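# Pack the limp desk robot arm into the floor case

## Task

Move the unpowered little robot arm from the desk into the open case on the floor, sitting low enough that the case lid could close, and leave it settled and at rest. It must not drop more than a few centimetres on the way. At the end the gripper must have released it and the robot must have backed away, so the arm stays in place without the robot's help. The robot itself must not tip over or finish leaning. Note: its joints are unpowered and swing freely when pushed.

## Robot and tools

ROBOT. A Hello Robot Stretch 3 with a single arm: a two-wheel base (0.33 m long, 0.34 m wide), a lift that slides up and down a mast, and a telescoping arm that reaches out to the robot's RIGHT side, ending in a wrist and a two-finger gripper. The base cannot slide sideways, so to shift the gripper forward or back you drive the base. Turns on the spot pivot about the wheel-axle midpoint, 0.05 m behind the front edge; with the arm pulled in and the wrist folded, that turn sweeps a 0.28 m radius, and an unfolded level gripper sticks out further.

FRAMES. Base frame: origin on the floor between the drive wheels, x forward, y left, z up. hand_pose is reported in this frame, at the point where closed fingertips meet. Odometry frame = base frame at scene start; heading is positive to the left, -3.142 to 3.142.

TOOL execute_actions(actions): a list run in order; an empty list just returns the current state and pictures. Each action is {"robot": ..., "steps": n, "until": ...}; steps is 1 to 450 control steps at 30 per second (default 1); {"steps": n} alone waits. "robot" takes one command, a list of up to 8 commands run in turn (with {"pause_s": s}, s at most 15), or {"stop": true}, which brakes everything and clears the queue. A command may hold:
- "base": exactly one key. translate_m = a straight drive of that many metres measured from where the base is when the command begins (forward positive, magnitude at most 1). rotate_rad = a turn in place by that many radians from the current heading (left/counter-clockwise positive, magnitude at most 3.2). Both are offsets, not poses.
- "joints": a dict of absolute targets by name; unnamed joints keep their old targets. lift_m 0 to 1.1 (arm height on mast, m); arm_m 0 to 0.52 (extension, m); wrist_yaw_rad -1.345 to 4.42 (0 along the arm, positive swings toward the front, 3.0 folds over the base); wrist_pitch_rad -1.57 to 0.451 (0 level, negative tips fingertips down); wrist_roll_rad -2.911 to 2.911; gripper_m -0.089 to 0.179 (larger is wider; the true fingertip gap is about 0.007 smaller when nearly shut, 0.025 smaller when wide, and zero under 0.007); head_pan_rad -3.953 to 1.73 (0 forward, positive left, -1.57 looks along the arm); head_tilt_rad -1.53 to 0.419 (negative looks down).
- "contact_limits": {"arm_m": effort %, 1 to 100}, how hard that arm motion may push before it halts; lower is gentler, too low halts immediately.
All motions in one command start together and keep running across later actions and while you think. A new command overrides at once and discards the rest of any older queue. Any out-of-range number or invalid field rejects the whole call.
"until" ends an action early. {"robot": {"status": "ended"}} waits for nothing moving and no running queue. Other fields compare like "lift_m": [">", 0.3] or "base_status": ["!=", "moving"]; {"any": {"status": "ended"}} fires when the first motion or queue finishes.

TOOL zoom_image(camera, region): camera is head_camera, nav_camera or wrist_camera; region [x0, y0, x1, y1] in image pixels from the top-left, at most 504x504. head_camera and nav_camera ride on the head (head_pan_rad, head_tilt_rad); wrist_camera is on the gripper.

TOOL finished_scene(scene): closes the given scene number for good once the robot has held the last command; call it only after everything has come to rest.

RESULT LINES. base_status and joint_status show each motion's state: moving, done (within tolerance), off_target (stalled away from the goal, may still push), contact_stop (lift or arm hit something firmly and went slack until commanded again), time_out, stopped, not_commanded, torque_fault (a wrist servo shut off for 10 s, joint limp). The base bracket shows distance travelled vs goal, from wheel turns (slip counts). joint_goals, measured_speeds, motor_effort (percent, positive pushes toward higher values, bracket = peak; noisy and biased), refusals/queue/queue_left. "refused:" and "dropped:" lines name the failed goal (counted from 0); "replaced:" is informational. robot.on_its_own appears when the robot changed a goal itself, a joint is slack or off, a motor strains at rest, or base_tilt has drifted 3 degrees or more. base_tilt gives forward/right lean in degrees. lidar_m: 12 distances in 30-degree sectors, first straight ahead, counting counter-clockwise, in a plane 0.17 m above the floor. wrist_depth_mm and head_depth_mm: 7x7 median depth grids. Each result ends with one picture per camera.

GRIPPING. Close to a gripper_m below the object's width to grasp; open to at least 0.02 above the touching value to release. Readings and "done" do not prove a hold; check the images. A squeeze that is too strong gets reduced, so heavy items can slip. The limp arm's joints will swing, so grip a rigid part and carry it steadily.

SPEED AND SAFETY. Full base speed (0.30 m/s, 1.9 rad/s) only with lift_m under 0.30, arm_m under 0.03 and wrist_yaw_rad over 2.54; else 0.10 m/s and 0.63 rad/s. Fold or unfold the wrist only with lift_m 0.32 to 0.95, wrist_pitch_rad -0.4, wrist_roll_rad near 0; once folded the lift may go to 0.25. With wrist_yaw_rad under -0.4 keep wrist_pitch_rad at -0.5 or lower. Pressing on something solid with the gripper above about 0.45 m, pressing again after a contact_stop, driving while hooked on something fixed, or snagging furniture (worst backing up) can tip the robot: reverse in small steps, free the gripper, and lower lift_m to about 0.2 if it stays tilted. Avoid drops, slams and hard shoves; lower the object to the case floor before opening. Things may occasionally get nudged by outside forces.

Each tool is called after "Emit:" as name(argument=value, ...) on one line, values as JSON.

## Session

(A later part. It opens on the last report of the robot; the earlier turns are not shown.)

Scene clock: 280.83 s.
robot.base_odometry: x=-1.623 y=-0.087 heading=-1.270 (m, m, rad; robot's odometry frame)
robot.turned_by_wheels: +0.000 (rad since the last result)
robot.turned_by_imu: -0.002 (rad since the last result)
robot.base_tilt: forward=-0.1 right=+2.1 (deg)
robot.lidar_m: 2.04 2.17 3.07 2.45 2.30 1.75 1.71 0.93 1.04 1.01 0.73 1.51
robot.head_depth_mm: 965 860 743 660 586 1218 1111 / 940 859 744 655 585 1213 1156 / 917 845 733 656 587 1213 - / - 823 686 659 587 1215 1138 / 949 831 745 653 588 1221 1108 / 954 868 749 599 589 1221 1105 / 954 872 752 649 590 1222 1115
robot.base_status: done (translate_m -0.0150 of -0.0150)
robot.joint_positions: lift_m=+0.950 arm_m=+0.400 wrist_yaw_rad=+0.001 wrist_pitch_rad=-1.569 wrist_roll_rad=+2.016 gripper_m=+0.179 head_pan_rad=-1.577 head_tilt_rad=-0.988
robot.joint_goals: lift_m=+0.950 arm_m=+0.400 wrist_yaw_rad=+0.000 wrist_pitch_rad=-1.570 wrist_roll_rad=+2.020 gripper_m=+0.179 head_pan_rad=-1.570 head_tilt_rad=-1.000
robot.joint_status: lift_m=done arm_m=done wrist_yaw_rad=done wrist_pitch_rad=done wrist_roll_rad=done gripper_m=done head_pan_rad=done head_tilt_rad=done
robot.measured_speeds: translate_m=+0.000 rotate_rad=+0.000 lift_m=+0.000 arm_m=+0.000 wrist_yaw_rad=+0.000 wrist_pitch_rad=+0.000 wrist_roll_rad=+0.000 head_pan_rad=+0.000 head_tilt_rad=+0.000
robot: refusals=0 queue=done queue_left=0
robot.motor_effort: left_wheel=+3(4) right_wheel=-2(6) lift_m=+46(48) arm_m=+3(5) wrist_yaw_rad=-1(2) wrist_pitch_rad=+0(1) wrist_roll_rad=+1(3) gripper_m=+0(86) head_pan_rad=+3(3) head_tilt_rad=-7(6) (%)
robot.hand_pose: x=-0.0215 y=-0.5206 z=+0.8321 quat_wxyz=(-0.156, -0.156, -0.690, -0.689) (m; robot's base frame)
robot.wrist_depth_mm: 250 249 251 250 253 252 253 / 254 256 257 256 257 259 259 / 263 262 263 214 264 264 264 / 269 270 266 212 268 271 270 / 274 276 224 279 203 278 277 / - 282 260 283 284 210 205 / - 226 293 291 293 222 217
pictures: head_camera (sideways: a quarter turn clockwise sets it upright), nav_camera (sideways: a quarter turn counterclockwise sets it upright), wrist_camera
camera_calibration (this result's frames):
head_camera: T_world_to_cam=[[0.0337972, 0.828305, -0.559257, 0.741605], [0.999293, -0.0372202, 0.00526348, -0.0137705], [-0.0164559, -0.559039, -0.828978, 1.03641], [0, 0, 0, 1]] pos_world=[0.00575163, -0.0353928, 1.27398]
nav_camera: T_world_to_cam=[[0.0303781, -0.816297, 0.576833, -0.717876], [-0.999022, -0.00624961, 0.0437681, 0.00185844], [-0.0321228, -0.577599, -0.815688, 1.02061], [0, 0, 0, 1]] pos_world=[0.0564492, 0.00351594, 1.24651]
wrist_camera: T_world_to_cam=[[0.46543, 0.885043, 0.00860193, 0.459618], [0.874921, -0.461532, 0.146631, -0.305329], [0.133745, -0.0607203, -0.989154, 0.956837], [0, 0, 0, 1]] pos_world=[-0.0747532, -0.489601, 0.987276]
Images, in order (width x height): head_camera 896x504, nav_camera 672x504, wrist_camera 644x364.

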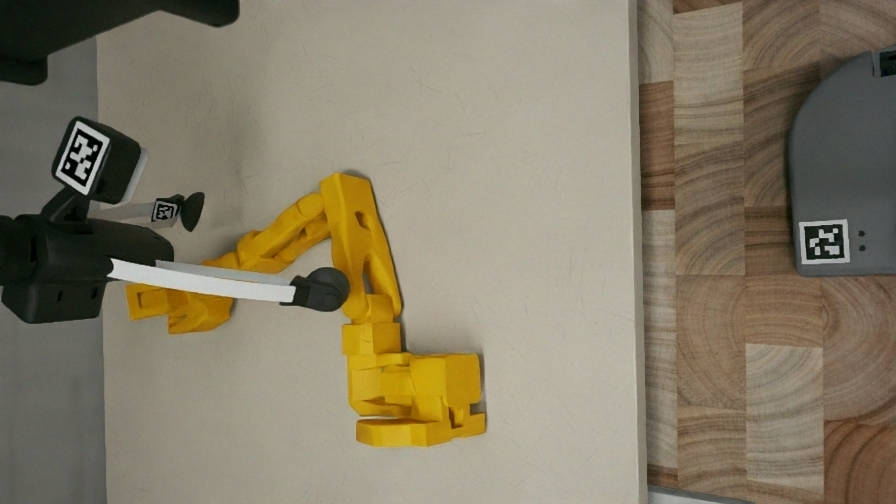

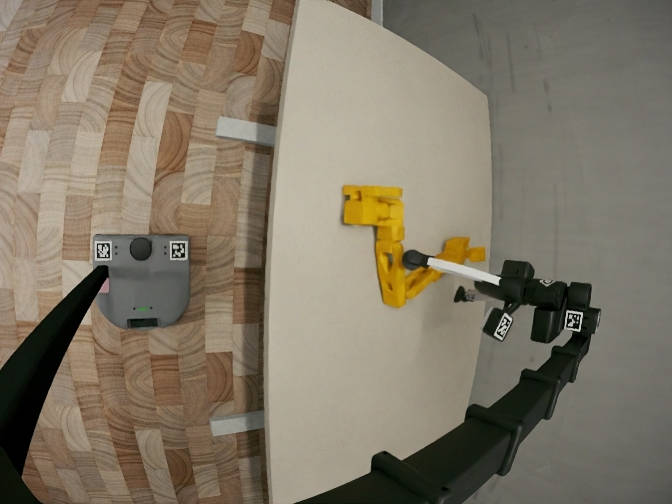

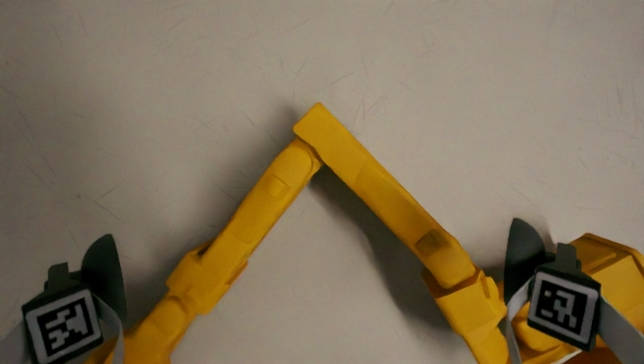

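Emit:
execute_actions(actions=[{"robot":[{"base":{"translate_m":-0.011},"joints":{"arm_m":0.389}},{"joints":{"lift_m":0.865}}],"steps":450,"until":{"robot":{"status":"ended"}}}])

Emit:
execute_actions(actions=[{"robot":{"joints":{"gripper_m":0.06}},"steps":60}])

Scene clock: 291.77 s.
robot.base_odometry: x=-1.626 y=-0.076 heading=-1.270 (m, m, rad; robot's odometry frame)
robot.turned_by_wheels: +0.000 (rad since the last result)
robot.turned_by_imu: -0.002 (rad since the last result)
robot.base_tilt: forward=-0.1 right=+2.1 (deg)
robot.lidar_m: 2.05 2.18 3.08 2.45 2.29 1.74 1.70 0.92 1.04 1.01 0.73 1.51
robot.head_depth_mm: 941 - - 642 586 1214 1107 / - 834 746 655 586 1209 1150 / - 902 738 657 588 1224 - / - - 676 654 586 1217 1140 / 953 809 746 651 587 1202 1106 / 951 867 750 603 590 1212 1116 / 955 866 751 640 589 1221 1115
robot.base_status: done (translate_m -0.0110 of -0.0110)
robot.joint_positions: lift_m=+0.865 arm_m=+0.389 wrist_yaw_rad=+0.001 wrist_pitch_rad=-1.569 wrist_roll_rad=+2.016 gripper_m=+0.179 head_pan_rad=-1.577 head_tilt_rad=-0.988
robot.joint_goals: lift_m=+0.865 arm_m=+0.389 wrist_yaw_rad=+0.000 wrist_pitch_rad=-1.570 wrist_roll_rad=+2.020 gripper_m=+0.179 head_pan_rad=-1.570 head_tilt_rad=-1.000
robot.joint_status: lift_m=done arm_m=done wrist_yaw_rad=done wrist_pitch_rad=done wrist_roll_rad=done gripper_m=done head_pan_rad=done head_tilt_rad=done
robot.measured_speeds: translate_m=+0.000 rotate_rad=+0.000 lift_m=+0.000 arm_m=+0.000 wrist_yaw_rad=+0.000 wrist_pitch_rad=+0.000 wrist_roll_rad=+0.000 head_pan_rad=+0.000 head_tilt_rad=+0.000
robot: refusals=0 queue=done queue_left=0
robot.motor_effort: left_wheel=+3(4) right_wheel=-2(5) lift_m=+29(41) arm_m=-5(7) wrist_yaw_rad=-2(1) wrist_pitch_rad=-1(0) wrist_roll_rad=+2(2) gripper_m=+0(0) head_pan_rad=+2(3) head_tilt_rad=-7(7) (%)
robot.hand_pose: x=-0.0215 y=-0.5103 z=+0.7477 quat_wxyz=(-0.156, -0.156, -0.690, -0.689) (m; robot's base frame)
robot.wrist_depth_mm: 171 171 171 171 170 172 172 / 175 174 174 176 175 176 176 / 179 179 179 177 180 180 180 / 182 184 182 127 184 184 185 / 187 187 129 131 126 189 190 / - 192 129 194 122 193 193 / - 141 197 199 198 120 201
pictures: head_camera (sideways: a quarter turn clockwise sets it upright), nav_camera (sideways: a quarter turn counterclockwise sets it upright), wrist_camera
camera_calibration (this result's frames):
head_camera: T_world_to_cam=[[0.0337532, 0.828307, -0.559257, 0.741605], [0.999295, -0.0371671, 0.00526348, -0.0137705], [-0.0164262, -0.55904, -0.828978, 1.03641], [0, 0, 0, 1]] pos_world=[0.00575352, -0.0353928, 1.27398]
nav_camera: T_world_to_cam=[[0.0304215, -0.816295, 0.576833, -0.717876], [-0.999022, -0.00630273, 0.0437681, 0.00185844], [-0.0320921, -0.577601, -0.815688, 1.02061], [0, 0, 0, 1]] pos_world=[0.0564491, 0.00351862, 1.24651]
wrist_camera: T_world_to_cam=[[0.465469, 0.885024, 0.00841848, 0.451302], [0.874901, -0.461541, 0.146727, -0.28825], [0.133742, -0.0609315, -0.989141, 0.873879], [0, 0, 0, 1]] pos_world=[-0.0747518, -0.479205, 0.902885]
Images, in order (width x height): head_camera 896x504, nav_camera 672x504, wrist_camera 644x364.

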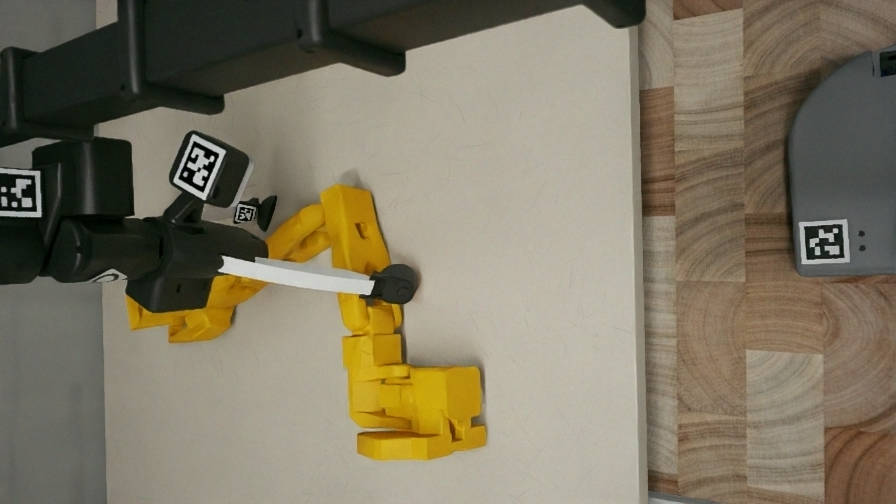

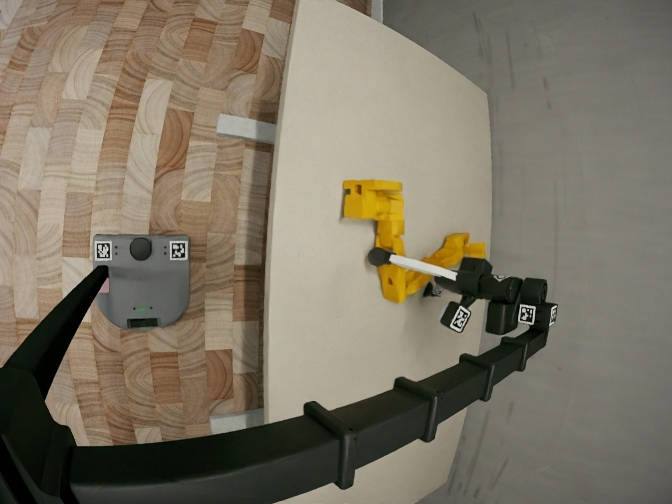

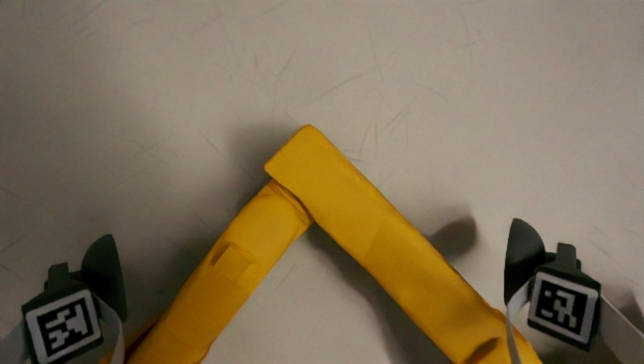

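Scene clock: 293.77 s.
robot.base_odometry: x=-1.626 y=-0.076 heading=-1.270 (m, m, rad; robot's odometry frame)
robot.turned_by_wheels: +0.000 (rad since the last result)
robot.turned_by_imu: -0.001 (rad since the last result)
robot.base_tilt: forward=-0.1 right=+2.0 (deg)
robot.lidar_m: 2.05 2.17 3.10 2.44 2.29 1.74 1.69 0.91 1.04 1.01 0.73 1.51
robot.head_depth_mm: 940 - - 644 587 1208 1103 / - 844 742 655 587 1210 1152 / - 903 748 657 587 1210 - / - - 691 658 585 1217 1137 / 952 789 747 658 588 1213 1104 / 948 866 749 615 588 1219 1115 / 954 868 752 630 589 1220 1116
robot.base_status: done (translate_m -0.0110 of -0.0110)
robot.joint_positions: lift_m=+0.865 arm_m=+0.389 wrist_yaw_rad=+0.002 wrist_pitch_rad=-1.578 wrist_roll_rad=+2.018 gripper_m=+0.061 head_pan_rad=-1.577 head_tilt_rad=-0.988
robot.joint_goals: lift_m=+0.865 arm_m=+0.389 wrist_yaw_rad=+0.000 wrist_pitch_rad=-1.570 wrist_roll_rad=+2.020 gripper_m=+0.060 head_pan_rad=-1.570 head_tilt_rad=-1.000
robot.joint_status: lift_m=done arm_m=done wrist_yaw_rad=done wrist_pitch_rad=done wrist_roll_rad=done gripper_m=done head_pan_rad=done head_tilt_rad=done
robot.measured_speeds: translate_m=+0.000 rotate_rad=+0.000 lift_m=+0.000 arm_m=+0.000 wrist_yaw_rad=+0.000 wrist_pitch_rad=+0.000 wrist_roll_rad=+0.000 head_pan_rad=+0.000 head_tilt_rad=+0.000
robot: refusals=0 queue=done queue_left=0
robot.motor_effort: left_wheel=+1(3) right_wheel=+0(2) lift_m=+29(29) arm_m=-3(5) wrist_yaw_rad=-1(3) wrist_pitch_rad=+3(3) wrist_roll_rad=+1(1) gripper_m=-17(93) head_pan_rad=+2(2) head_tilt_rad=-6(6) (%)
robot.hand_pose: x=-0.0215 y=-0.5078 z=+0.7480 quat_wxyz=(-0.155, -0.157, -0.687, -0.692) (m; robot's base frame)
robot.wrist_depth_mm: 171 171 171 172 173 174 173 / 175 175 176 176 176 177 178 / 179 179 180 181 181 181 182 / 183 184 184 183 185 186 186 / 188 187 187 130 189 190 191 / 192 191 131 132 127 196 195 / 197 194 133 199 125 200 201
pictures: head_camera (sideways: a quarter turn clockwise sets it upright), nav_camera (sideways: a quarter turn counterclockwise sets it upright), wrist_camera
camera_calibration (this result's frames):
head_camera: T_world_to_cam=[[0.0337532, 0.828309, -0.559253, 0.741601], [0.999295, -0.0371671, 0.00526336, -0.0137703], [-0.0164262, -0.559037, -0.82898, 1.03641], [0, 0, 0, 1]] pos_world=[0.00575352, -0.0353927, 1.27398]
nav_camera: T_world_to_cam=[[0.0304215, -0.816297, 0.57683, -0.717872], [-0.999022, -0.0063029, 0.043768, 0.0018585], [-0.032092, -0.577598, -0.815691, 1.02061], [0, 0, 0, 1]] pos_world=[0.0564491, 0.00351883, 1.24651]
wrist_camera: T_world_to_cam=[[0.466138, 0.884557, 0.0165321, 0.442843], [0.874554, -0.46353, 0.142463, -0.284964], [0.13368, -0.0519491, -0.989662, 0.879209], [0, 0, 0, 1]] pos_world=[-0.0747423, -0.478135, 0.903396]
Images, in order (width x height): head_camera 896x504, nav_camera 672x504, wrist_camera 644x364.

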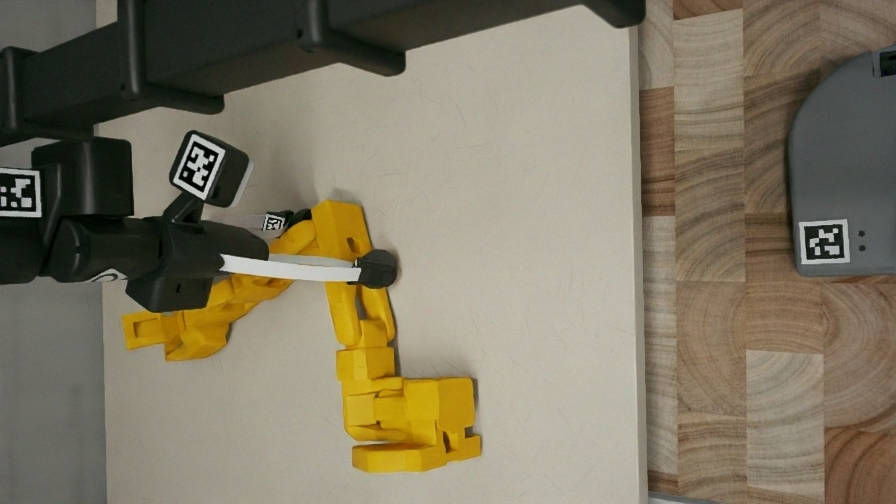

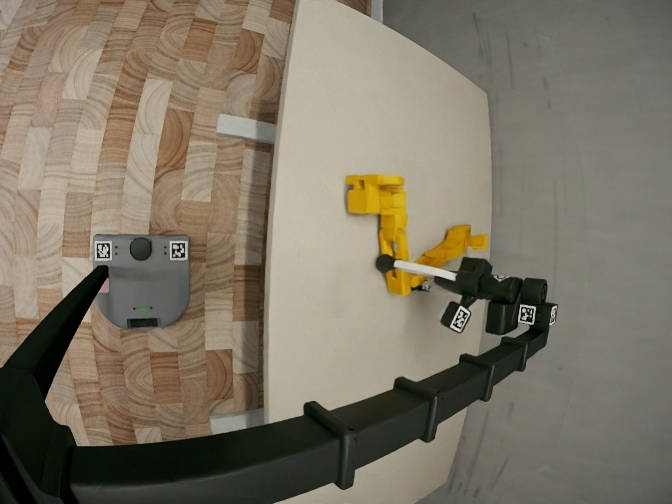

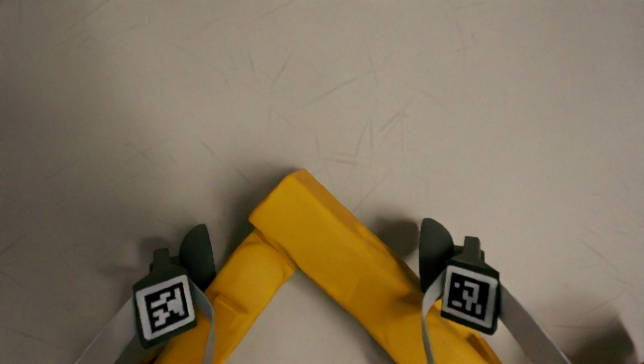

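Emit:
execute_actions(actions=[{"robot":[{"joints":{"gripper_m":0.10}},{"joints":{"lift_m":0.96,"arm_m":0.2,"wrist_roll_rad":1.3},"base":{"rotate_rad":-0.8}},{"base":{"translate_m":0.27}},{"base":{"rotate_rad":0.8}},{"base":{"translate_m":-0.16}}],"steps":450,"until":{"robot":{"status":"ended"}}},{"steps":200,"until":{"robot":{"status":"ended"}}}])

Scene clock: 342.67 s.
robot.base_odometry: x=-1.803 y=-0.160 heading=-1.270 (m, m, rad; robot's odometry frame)
robot.turned_by_wheels: +0.000 (rad since the last result)
robot.turned_by_imu: -0.004 (rad since the last result)
robot.base_tilt: forward=-0.1 right=+2.0 (deg)
robot.lidar_m: 2.01 2.14 3.03 2.65 2.35 1.78 1.73 0.85 0.84 0.82 0.60 0.57
robot.head_depth_mm: 792 842 743 655 586 528 483 / - - 730 656 586 530 483 / - - 746 656 577 530 484 / - - - 637 569 531 486 / 773 862 721 660 545 525 485 / 771 846 749 660 521 512 484 / 770 852 750 661 582 524 486
robot.base_status: done (translate_m -0.1600 of -0.1600)
robot.joint_positions: lift_m=+0.960 arm_m=+0.200 wrist_yaw_rad=+0.001 wrist_pitch_rad=-1.568 wrist_roll_rad=+1.303 gripper_m=+0.100 head_pan_rad=-1.577 head_tilt_rad=-0.988
robot.joint_goals: lift_m=+0.960 arm_m=+0.200 wrist_yaw_rad=+0.000 wrist_pitch_rad=-1.570 wrist_roll_rad=+1.300 gripper_m=+0.100 head_pan_rad=-1.570 head_tilt_rad=-1.000
robot.joint_status: lift_m=done arm_m=done wrist_yaw_rad=done wrist_pitch_rad=done wrist_roll_rad=done gripper_m=done head_pan_rad=done head_tilt_rad=done
robot.measured_speeds: translate_m=+0.000 rotate_rad=+0.000 lift_m=+0.000 arm_m=+0.000 wrist_yaw_rad=+0.000 wrist_pitch_rad=+0.000 wrist_roll_rad=+0.000 head_pan_rad=+0.000 head_tilt_rad=+0.000
robot: refusals=0 queue=done queue_left=0
robot.motor_effort: left_wheel=-2(9) right_wheel=+2(6) lift_m=+46(49) arm_m=-6(6) wrist_yaw_rad=-1(2) wrist_pitch_rad=-1(4) wrist_roll_rad=-1(1) gripper_m=-1(74) head_pan_rad=+3(2) head_tilt_rad=-6(6) (%)
robot.hand_pose: x=-0.0216 y=-0.3216 z=+0.8421 quat_wxyz=(+0.095, +0.095, -0.701, -0.700) (m; robot's base frame)
robot.wrist_depth_mm: 262 261 262 264 263 264 262 / 269 268 270 267 268 269 268 / 274 275 278 273 275 275 274 / 239 225 222 225 281 282 283 / 238 288 284 285 289 287 288 / 296 294 294 293 293 296 296 / 302 304 300 300 302 304 305
pictures: head_camera (sideways: a quarter turn clockwise sets it upright), nav_camera (sideways: a quarter turn counterclockwise sets it upright), wrist_camera
camera_calibration (this result's frames):
head_camera: T_world_to_cam=[[0.0336688, 0.828358, -0.559187, 0.741515], [0.999299, -0.0370653, 0.00526087, -0.0137671], [-0.0163686, -0.558972, -0.829025, 1.03647], [0, 0, 0, 1]] pos_world=[0.00575715, -0.0353905, 1.27398]
nav_camera: T_world_to_cam=[[0.0305048, -0.81634, 0.576765, -0.717788], [-0.999021, -0.00640858, 0.0437671, 0.00185978], [-0.0320326, -0.577536, -0.815737, 1.02067], [0, 0, 0, 1]] pos_world=[0.0564487, 0.00352841, 1.24651]
wrist_camera: T_world_to_cam=[[-0.227384, 0.973773, 0.00786949, 0.297611], [0.96366, 0.223844, 0.145784, 0.00823364], [0.140199, 0.0407324, -0.989285, 1.01167], [0, 0, 0, 1]] pos_world=[-0.0820974, -0.332856, 0.997288]
Images, in order (width x height): head_camera 896x504, nav_camera 672x504, wrist_camera 644x364.

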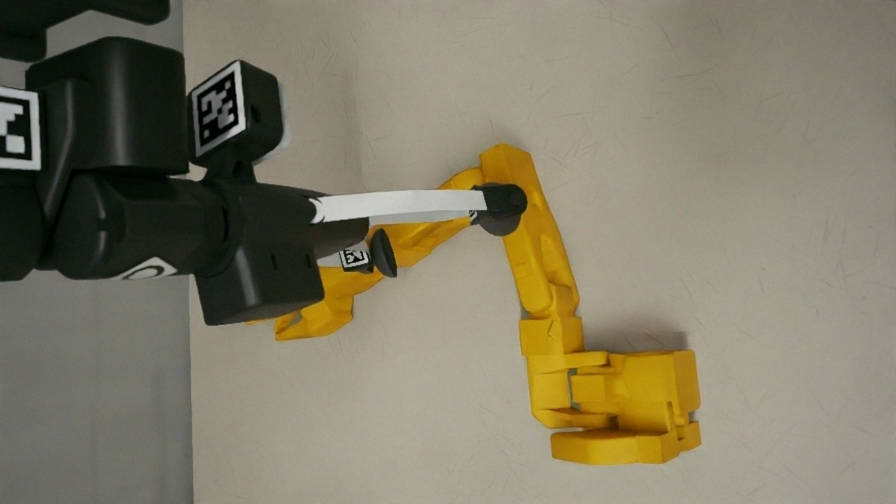

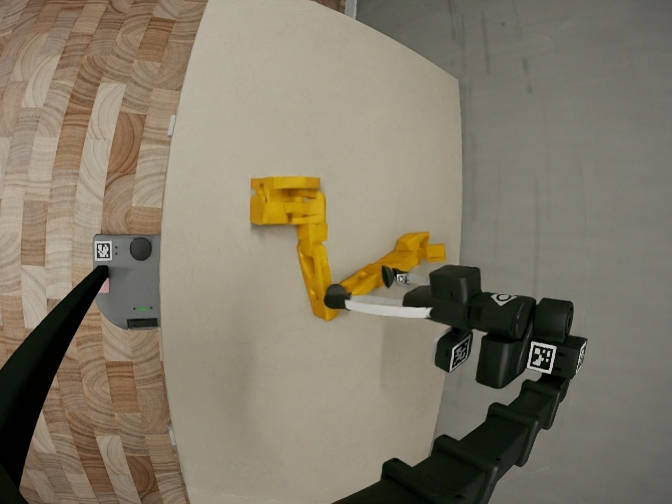

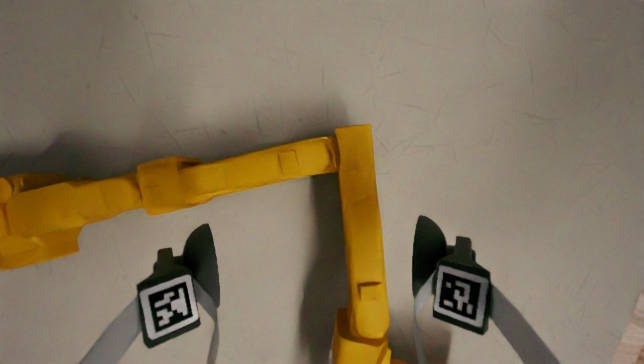

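Emit:
execute_actions(actions=[{"robot":[{"joints":{"arm_m":0.161,"wrist_roll_rad":1.2,"gripper_m":0.08},"base":{"translate_m":0.017}},{"joints":{"lift_m":0.868}},{"joints":{"gripper_m":-0.03}},{"joints":{"arm_m":0.27}}],"steps":450,"until":{"robot":{"status":"ended"}}}])

Scene clock: 360.03 s.
robot.base_odometry: x=-1.798 y=-0.177 heading=-1.270 (m, m, rad; robot's odometry frame)
robot.turned_by_wheels: +0.000 (rad since the last result)
robot.turned_by_imu: -0.003 (rad since the last result)
robot.base_tilt: forward=-0.1 right=+2.1 (deg)
robot.lidar_m: 2.00 2.12 3.01 2.64 2.37 1.79 1.75 0.86 0.85 0.82 0.57 0.56
robot.head_depth_mm: 761 - - 656 588 530 483 / - - 732 656 586 530 484 / - - 718 635 587 531 484 / 744 - - 625 588 530 484 / 771 847 733 592 571 534 485 / 768 846 749 629 570 532 485 / 770 851 750 658 589 533 486
robot.base_status: done (translate_m +0.0170 of +0.0170)
robot.joint_positions: lift_m=+0.868 arm_m=+0.270 wrist_yaw_rad=+0.001 wrist_pitch_rad=-1.572 wrist_roll_rad=+1.199 gripper_m=-0.026 head_pan_rad=-1.577 head_tilt_rad=-0.988
robot.joint_goals: lift_m=+0.868 arm_m=+0.270 wrist_yaw_rad=+0.000 wrist_pitch_rad=-1.570 wrist_roll_rad=+1.200 gripper_m=-0.027 head_pan_rad=-1.570 head_tilt_rad=-1.000
robot.joint_status: lift_m=done arm_m=done wrist_yaw_rad=done wrist_pitch_rad=done wrist_roll_rad=done gripper_m=done head_pan_rad=done head_tilt_rad=done
robot.measured_speeds: translate_m=+0.000 rotate_rad=+0.000 lift_m=+0.000 arm_m=+0.000 wrist_yaw_rad=+0.000 wrist_pitch_rad=+0.000 wrist_roll_rad=+0.000 head_pan_rad=+0.000 head_tilt_rad=+0.000
robot: refusals=0 queue=done queue_left=0
robot.motor_effort: left_wheel=-2(3) right_wheel=+1(4) lift_m=+31(48) arm_m=+5(7) wrist_yaw_rad=-1(4) wrist_pitch_rad=+0(3) wrist_roll_rad=+0(1) gripper_m=-21(98) head_pan_rad=+2(2) head_tilt_rad=-7(7) (%)
robot.hand_pose: x=-0.0216 y=-0.3900 z=+0.7507 quat_wxyz=(+0.131, +0.131, -0.694, -0.695) (m; robot's base frame)
robot.wrist_depth_mm: 175 174 174 175 175 176 176 / 178 178 130 125 179 179 181 / 126 122 130 125 184 184 185 / 187 187 187 126 187 189 188 / 191 191 192 122 192 193 193 / 196 197 196 121 196 197 199 / 199 200 202 123 202 203 204
pictures: head_camera (sideways: a quarter turn clockwise sets it upright), nav_camera (sideways: a quarter turn counterclockwise sets it upright), wrist_camera
camera_calibration (this result's frames):
head_camera: T_world_to_cam=[[0.033669, 0.828358, -0.559187, 0.741514], [0.999299, -0.0370656, 0.00526085, -0.0137671], [-0.0163687, -0.558972, -0.829025, 1.03647], [0, 0, 0, 1]] pos_world=[0.00575714, -0.0353905, 1.27398]
nav_camera: T_world_to_cam=[[0.0305046, -0.816341, 0.576764, -0.717787], [-0.999021, -0.00640837, 0.0437671, 0.00185979], [-0.0320327, -0.577535, -0.815737, 1.02067], [0, 0, 0, 1]] pos_world=[0.0564487, 0.00352844, 1.24651]
wrist_camera: T_world_to_cam=[[-0.326695, 0.945061, 0.0114355, 0.348941], [0.935434, 0.321591, 0.146776, 0.073641], [0.135035, 0.0586482, -0.989104, 0.930821], [0, 0, 0, 1]] pos_world=[-0.0805824, -0.408044, 0.905879]
Images, in order (width x height): head_camera 896x504, nav_camera 672x504, wrist_camera 644x364.

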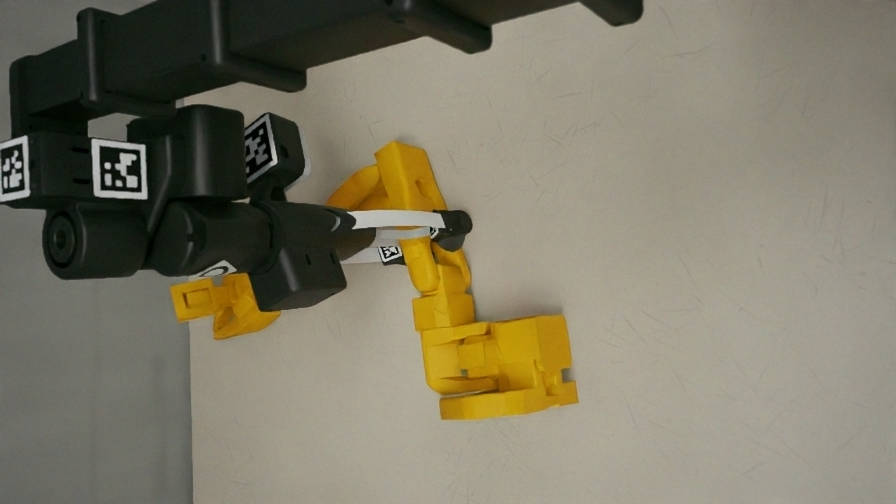

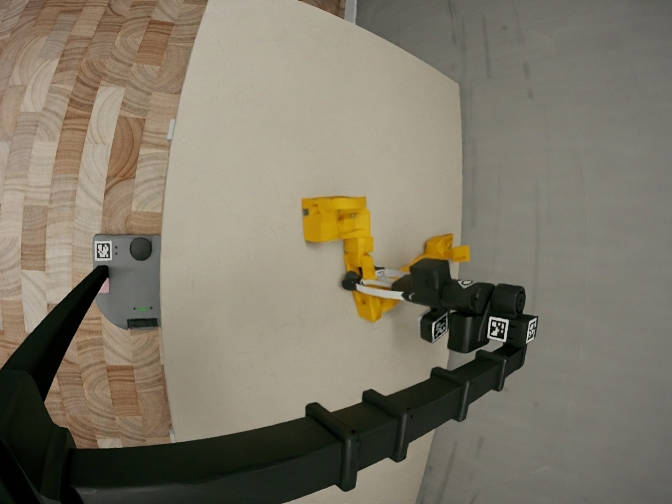

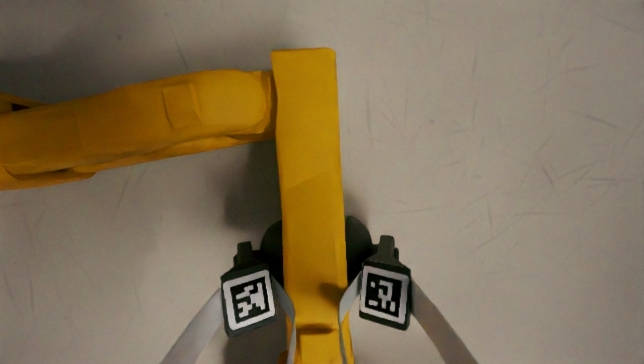

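Emit:
execute_actions(actions=[{"robot":[{"joints":{"arm_m":0.33},"contact_limits":{"arm_m":30},"base":{"translate_m":-0.05}},{"joints":{"arm_m":0.39},"contact_limits":{"arm_m":30},"base":{"translate_m":-0.06}}],"steps":450,"until":{"robot":{"status":"ended"}}}])

Scene clock: 368.60 s.
robot.base_odometry: x=-1.831 y=-0.072 heading=-1.270 (m, m, rad; robot's odometry frame)
robot.turned_by_wheels: +0.000 (rad since the last result)
robot.turned_by_imu: -0.001 (rad since the last result)
robot.base_tilt: forward=-0.1 right=+2.0 (deg)
robot.lidar_m: 2.10 2.24 3.18 2.62 2.22 1.67 1.64 0.76 0.84 0.81 0.85 0.64
robot.head_depth_mm: 753 - - 643 585 528 483 / - 841 743 655 583 529 486 / - 828 713 656 585 530 484 / - - 694 659 588 531 486 / 768 823 746 637 590 533 485 / 769 850 748 637 588 531 485 / 769 850 752 664 590 532 485
robot.base_status: done (translate_m -0.0600 of -0.0600)
robot.joint_positions: lift_m=+0.868 arm_m=+0.390 wrist_yaw_rad=+0.002 wrist_pitch_rad=-1.576 wrist_roll_rad=+1.195 gripper_m=-0.026 head_pan_rad=-1.577 head_tilt_rad=-0.988
robot.joint_goals: lift_m=+0.868 arm_m=+0.390 wrist_yaw_rad=+0.000 wrist_pitch_rad=-1.570 wrist_roll_rad=+1.200 gripper_m=-0.027 head_pan_rad=-1.570 head_tilt_rad=-1.000
robot.joint_status: lift_m=done arm_m=done wrist_yaw_rad=done wrist_pitch_rad=done wrist_roll_rad=done gripper_m=done head_pan_rad=done head_tilt_rad=done
robot.measured_speeds: translate_m=+0.000 rotate_rad=+0.000 lift_m=+0.000 arm_m=+0.000 wrist_yaw_rad=+0.000 wrist_pitch_rad=+0.000 wrist_roll_rad=+0.000 head_pan_rad=+0.000 head_tilt_rad=+0.000
robot: refusals=0 queue=done queue_left=0
robot.motor_effort: left_wheel=-1(6) right_wheel=+0(3) lift_m=+31(31) arm_m=+6(4) wrist_yaw_rad=-3(2) wrist_pitch_rad=+3(3) wrist_roll_rad=+2(2) gripper_m=-20(20) head_pan_rad=+3(3) head_tilt_rad=-7(7) (%)
robot.contact_limits: arm_m 30 (drawing in: default 32, maximum 51; extending or still: default 41, maximum 68)
robot.hand_pose: x=-0.0217 y=-0.5088 z=+0.7508 quat_wxyz=(+0.133, +0.133, -0.692, -0.697) (m; robot's base frame)
robot.wrist_depth_mm: 173 174 175 174 175 176 176 / 178 177 127 125 180 180 181 / 126 121 130 125 184 184 185 / 168 185 186 126 188 188 189 / 190 190 191 122 193 193 194 / 194 194 195 122 197 197 199 / 199 200 201 122 203 204 203
pictures: head_camera (sideways: a quarter turn clockwise sets it upright), nav_camera (sideways: a quarter turn counterclockwise sets it upright), wrist_camera
camera_calibration (this result's frames):
head_camera: T_world_to_cam=[[0.0336654, 0.828358, -0.559187, 0.741514], [0.999299, -0.0370613, 0.00526085, -0.0137671], [-0.0163663, -0.558972, -0.829025, 1.03647], [0, 0, 0, 1]] pos_world=[0.00575729, -0.0353905, 1.27398]
nav_camera: T_world_to_cam=[[0.0305081, -0.816341, 0.576764, -0.717787], [-0.999021, -0.00641266, 0.0437671, 0.00185979], [-0.0320302, -0.577535, -0.815737, 1.02067], [0, 0, 0, 1]] pos_world=[0.0564487, 0.00352865, 1.24651]
wrist_camera: T_world_to_cam=[[-0.331824, 0.943209, 0.0158066, 0.456838], [0.933673, 0.325985, 0.148285, 0.112919], [0.134711, 0.0639629, -0.988818, 0.94039], [0, 0, 0, 1]] pos_world=[-0.0805207, -0.527854, 0.905909]
Images, in order (width x height): head_camera 896x504, nav_camera 672x504, wrist_camera 644x364.

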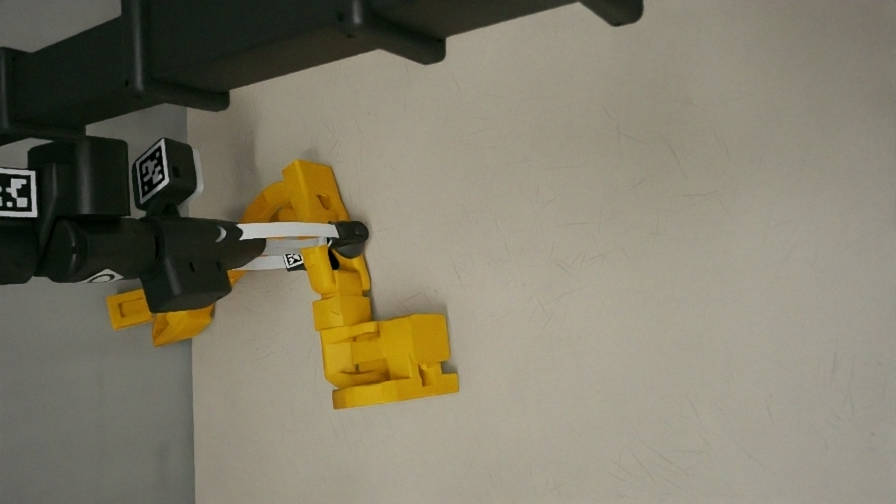

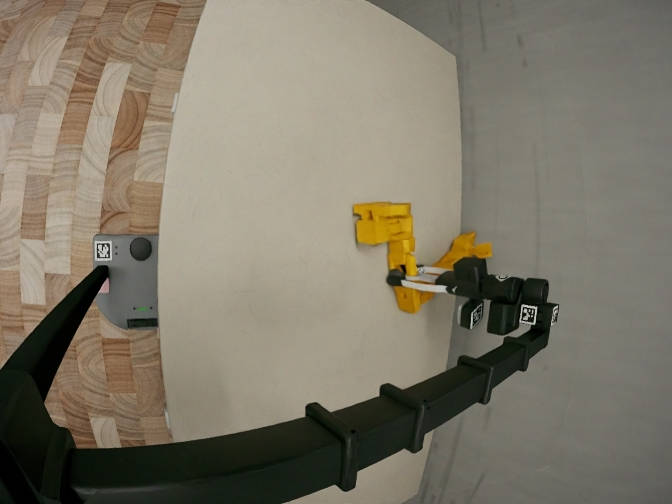

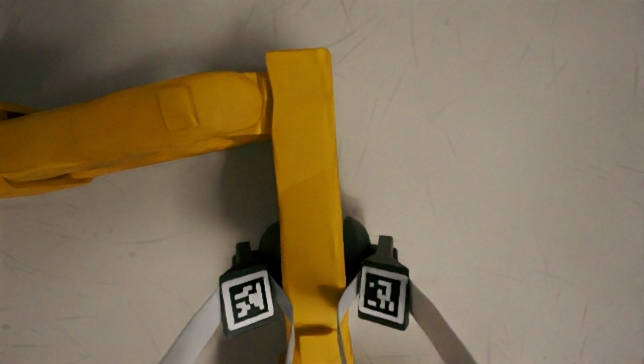

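Emit:
execute_actions(actions=[{"robot":[{"joints":{"arm_m":0.45},"contact_limits":{"arm_m":30},"base":{"translate_m":-0.05}},{"joints":{"arm_m":0.50},"contact_limits":{"arm_m":30},"base":{"translate_m":-0.04}}],"steps":450,"until":{"robot":{"status":"ended"}}}])

Scene clock: 382.37 s.
robot.base_odometry: x=-1.857 y=+0.014 heading=-1.270 (m, m, rad; robot's odometry frame)
robot.turned_by_wheels: +0.000 (rad since the last result)
robot.turned_by_imu: -0.001 (rad since the last result)
robot.base_tilt: forward=-0.1 right=+2.0 (deg)
robot.lidar_m: 2.19 2.33 3.31 2.60 2.10 1.59 1.55 0.68 0.83 0.81 0.85 0.72
robot.head_depth_mm: 734 - - 645 586 528 482 / - 839 744 656 586 528 483 / 764 842 746 657 586 531 484 / - 810 732 657 587 531 484 / 750 821 708 658 588 531 485 / 763 828 710 661 589 533 485 / 763 851 749 662 589 533 486
robot.base_status: done (translate_m -0.0400 of -0.0400)
robot.joint_positions: lift_m=+0.868 arm_m=+0.500 wrist_yaw_rad=+0.003 wrist_pitch_rad=-1.587 wrist_roll_rad=+1.192 gripper_m=-0.026 head_pan_rad=-1.577 head_tilt_rad=-0.988
robot.joint_goals: lift_m=+0.868 arm_m=+0.500 wrist_yaw_rad=+0.000 wrist_pitch_rad=-1.570 wrist_roll_rad=+1.200 gripper_m=-0.027 head_pan_rad=-1.570 head_tilt_rad=-1.000
robot.joint_status: lift_m=done arm_m=done wrist_yaw_rad=done wrist_pitch_rad=done wrist_roll_rad=done gripper_m=done head_pan_rad=done head_tilt_rad=done
robot.measured_speeds: translate_m=+0.000 rotate_rad=+0.000 lift_m=+0.000 arm_m=+0.000 wrist_yaw_rad=+0.000 wrist_pitch_rad=+0.000 wrist_roll_rad=+0.000 head_pan_rad=+0.000 head_tilt_rad=+0.000
robot: refusals=0 queue=done queue_left=0
robot.motor_effort: left_wheel=-2(7) right_wheel=+1(4) lift_m=+30(32) arm_m=+7(8) wrist_yaw_rad=-3(2) wrist_pitch_rad=+7(7) wrist_roll_rad=+3(3) gripper_m=-21(21) head_pan_rad=+2(3) head_tilt_rad=-6(6) (%)
robot.contact_limits: arm_m 30 (drawing in: default 32, maximum 51; extending or still: default 41, maximum 68)
robot.hand_pose: x=-0.0217 y=-0.6159 z=+0.7511 quat_wxyz=(+0.133, +0.135, -0.688, -0.700) (m; robot's base frame)
robot.wrist_depth_mm: 191 173 174 175 176 177 179 / 177 177 129 124 180 181 182 / 181 179 124 124 184 186 187 / 184 126 186 126 189 190 192 / 132 133 190 122 194 195 197 / 133 195 195 121 199 199 200 / 199 199 201 123 204 205 205
pictures: head_camera (sideways: a quarter turn clockwise sets it upright), nav_camera (sideways: a quarter turn counterclockwise sets it upright), wrist_camera
camera_calibration (this result's frames):
head_camera: T_world_to_cam=[[0.0336601, 0.828363, -0.55918, 0.741505], [0.999299, -0.0370549, 0.00526058, -0.0137667], [-0.0163627, -0.558965, -0.82903, 1.03648], [0, 0, 0, 1]] pos_world=[0.00575752, -0.0353903, 1.27398]
nav_camera: T_world_to_cam=[[0.0305133, -0.816345, 0.576758, -0.717778], [-0.999021, -0.00641946, 0.043767, 0.00185993], [-0.0320265, -0.577528, -0.815742, 1.02068], [0, 0, 0, 1]] pos_world=[0.0564487, 0.00352944, 1.24651]
wrist_camera: T_world_to_cam=[[-0.334917, 0.941886, 0.0260946, 0.549247], [0.932601, 0.327408, 0.151856, 0.145989], [0.134487, 0.0751949, -0.988058, 0.95388], [0, 0, 0, 1]] pos_world=[-0.0804814, -0.636853, 0.905987]
Images, in order (width x height): head_camera 896x504, nav_camera 672x504, wrist_camera 644x364.

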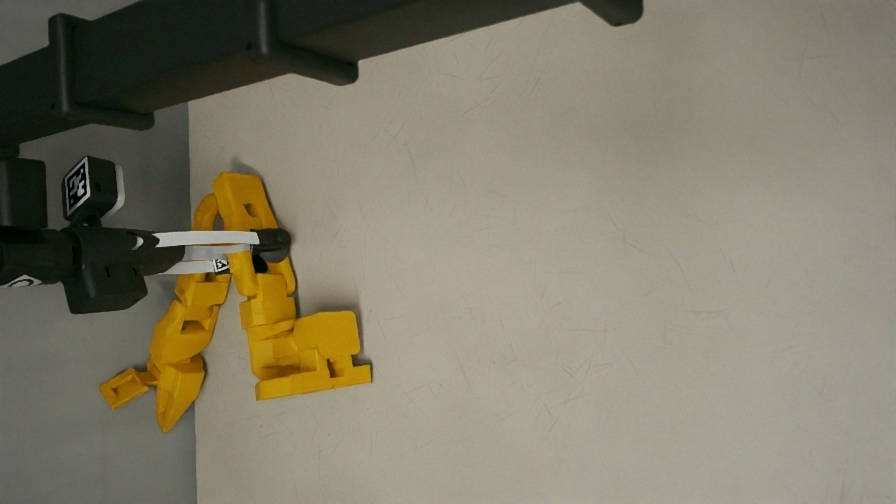

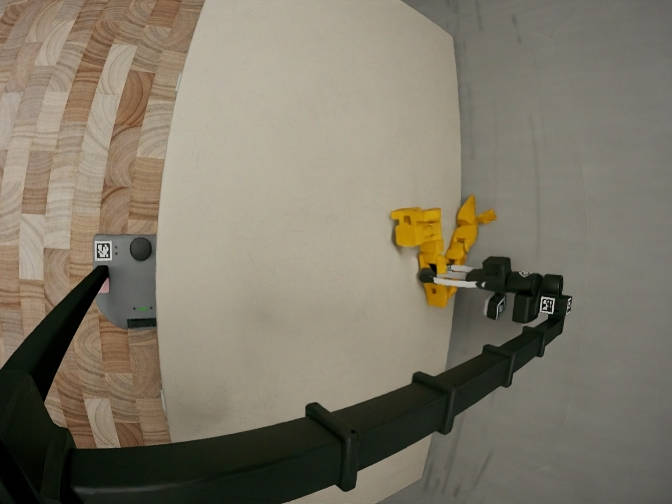

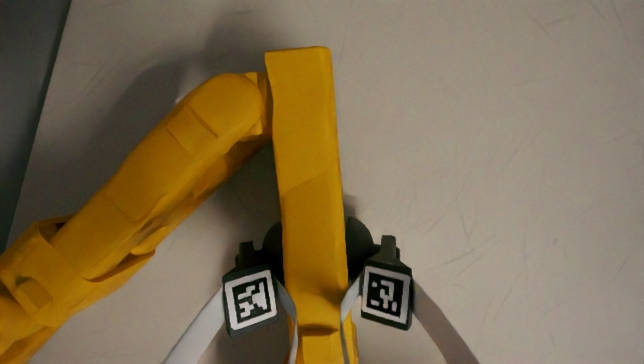

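Emit:
execute_actions(actions=[{"robot":{"joints":{"arm_m":0.52,"wrist_roll_rad":1.45},"contact_limits":{"arm_m":30}},"steps":40},{"robot":{"joints":{"wrist_roll_rad":1.75}},"steps":45}])

Scene clock: 389.43 s.
robot.base_odometry: x=-1.857 y=+0.014 heading=-1.270 (m, m, rad; robot's odometry frame)
robot.turned_by_wheels: +0.000 (rad since the last result)
robot.turned_by_imu: -0.001 (rad since the last result)
robot.base_tilt: forward=-0.1 right=+2.0 (deg)
robot.lidar_m: 2.20 2.34 3.31 2.60 2.10 1.59 1.55 0.68 0.83 0.81 0.85 0.72
robot.head_depth_mm: 744 - - 644 585 528 482 / - 842 743 656 587 532 483 / 766 842 747 657 587 529 484 / - 783 751 657 588 531 484 / 750 797 734 660 588 532 485 / 762 827 721 659 589 532 486 / 760 849 751 659 590 532 487
robot.base_status: done (translate_m -0.0400 of -0.0400)
robot.joint_positions: lift_m=+0.868 arm_m=+0.519 wrist_yaw_rad=+0.011 wrist_pitch_rad=-1.587 wrist_roll_rad=+1.722 gripper_m=-0.026 head_pan_rad=-1.577 head_tilt_rad=-0.988
robot.joint_goals: lift_m=+0.868 arm_m=+0.520 wrist_yaw_rad=+0.000 wrist_pitch_rad=-1.570 wrist_roll_rad=+1.750 gripper_m=-0.027 head_pan_rad=-1.570 head_tilt_rad=-1.000
robot.joint_status: lift_m=done arm_m=done wrist_yaw_rad=done wrist_pitch_rad=done wrist_roll_rad=off_target gripper_m=done head_pan_rad=done head_tilt_rad=done
robot.measured_speeds: translate_m=+0.000 rotate_rad=+0.000 lift_m=+0.000 arm_m=+0.000 wrist_yaw_rad=+0.000 wrist_pitch_rad=+0.000 wrist_roll_rad=+0.000 head_pan_rad=+0.000 head_tilt_rad=+0.000
robot: refusals=0 queue=dropped queue_left=0
robot.motor_effort: left_wheel=+1(2) right_wheel=-1(3) lift_m=+32(31) arm_m=+5(7) wrist_yaw_rad=-12(13) wrist_pitch_rad=+7(7) wrist_roll_rad=+11(14) gripper_m=-22(22) head_pan_rad=+3(3) head_tilt_rad=-6(6) (%)
robot.contact_limits: arm_m 30 (drawing in: default 32, maximum 51; extending or still: default 41, maximum 68)
robot.hand_pose: x=-0.0218 y=-0.6353 z=+0.7511 quat_wxyz=(-0.049, -0.050, -0.699, -0.711) (m; robot's base frame)
robot.wrist_depth_mm: 172 173 175 174 176 177 177 / 175 176 129 159 180 182 181 / 179 180 124 124 184 186 187 / 185 184 127 125 189 190 191 / 189 188 155 121 192 194 196 / 208 134 154 121 198 199 201 / 214 136 201 123 203 204 206
pictures: head_camera (sideways: a quarter turn clockwise sets it upright), nav_camera (sideways: a quarter turn counterclockwise sets it upright), wrist_camera
camera_calibration (this result's frames):
head_camera: T_world_to_cam=[[0.0336602, 0.828363, -0.55918, 0.741505], [0.999299, -0.037055, 0.00526058, -0.0137667], [-0.0163627, -0.558965, -0.82903, 1.03648], [0, 0, 0, 1]] pos_world=[0.00575752, -0.0353903, 1.27398]
nav_camera: T_world_to_cam=[[0.0305132, -0.816345, 0.576758, -0.717778], [-0.999021, -0.00641934, 0.043767, 0.00185993], [-0.0320265, -0.577528, -0.815742, 1.02068], [0, 0, 0, 1]] pos_world=[0.0564487, 0.00352944, 1.24651]
wrist_camera: T_world_to_cam=[[0.179403, 0.983425, 0.0262487, 0.605003], [0.97298, -0.181313, 0.142953, -0.163156], [0.145343, -0.000106839, -0.989381, 0.908747], [0, 0, 0, 1]] pos_world=[-0.0818724, -0.62446, 0.906541]
Images, in order (width x height): head_camera 896x504, nav_camera 672x504, wrist_camera 644x364.

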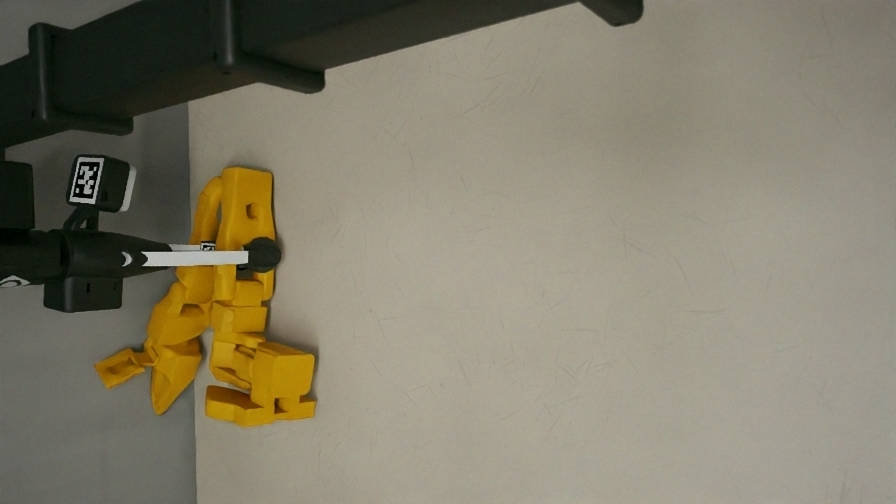

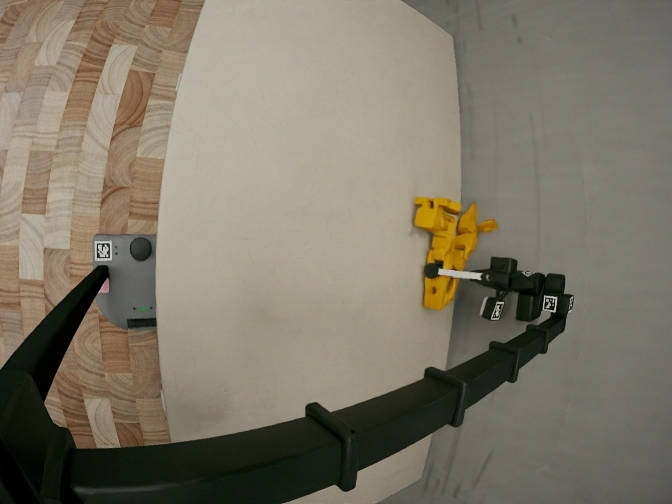

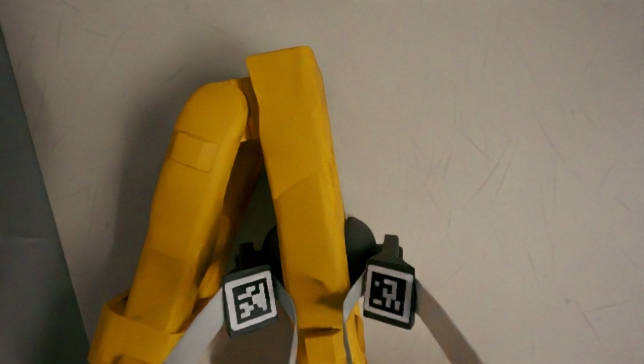

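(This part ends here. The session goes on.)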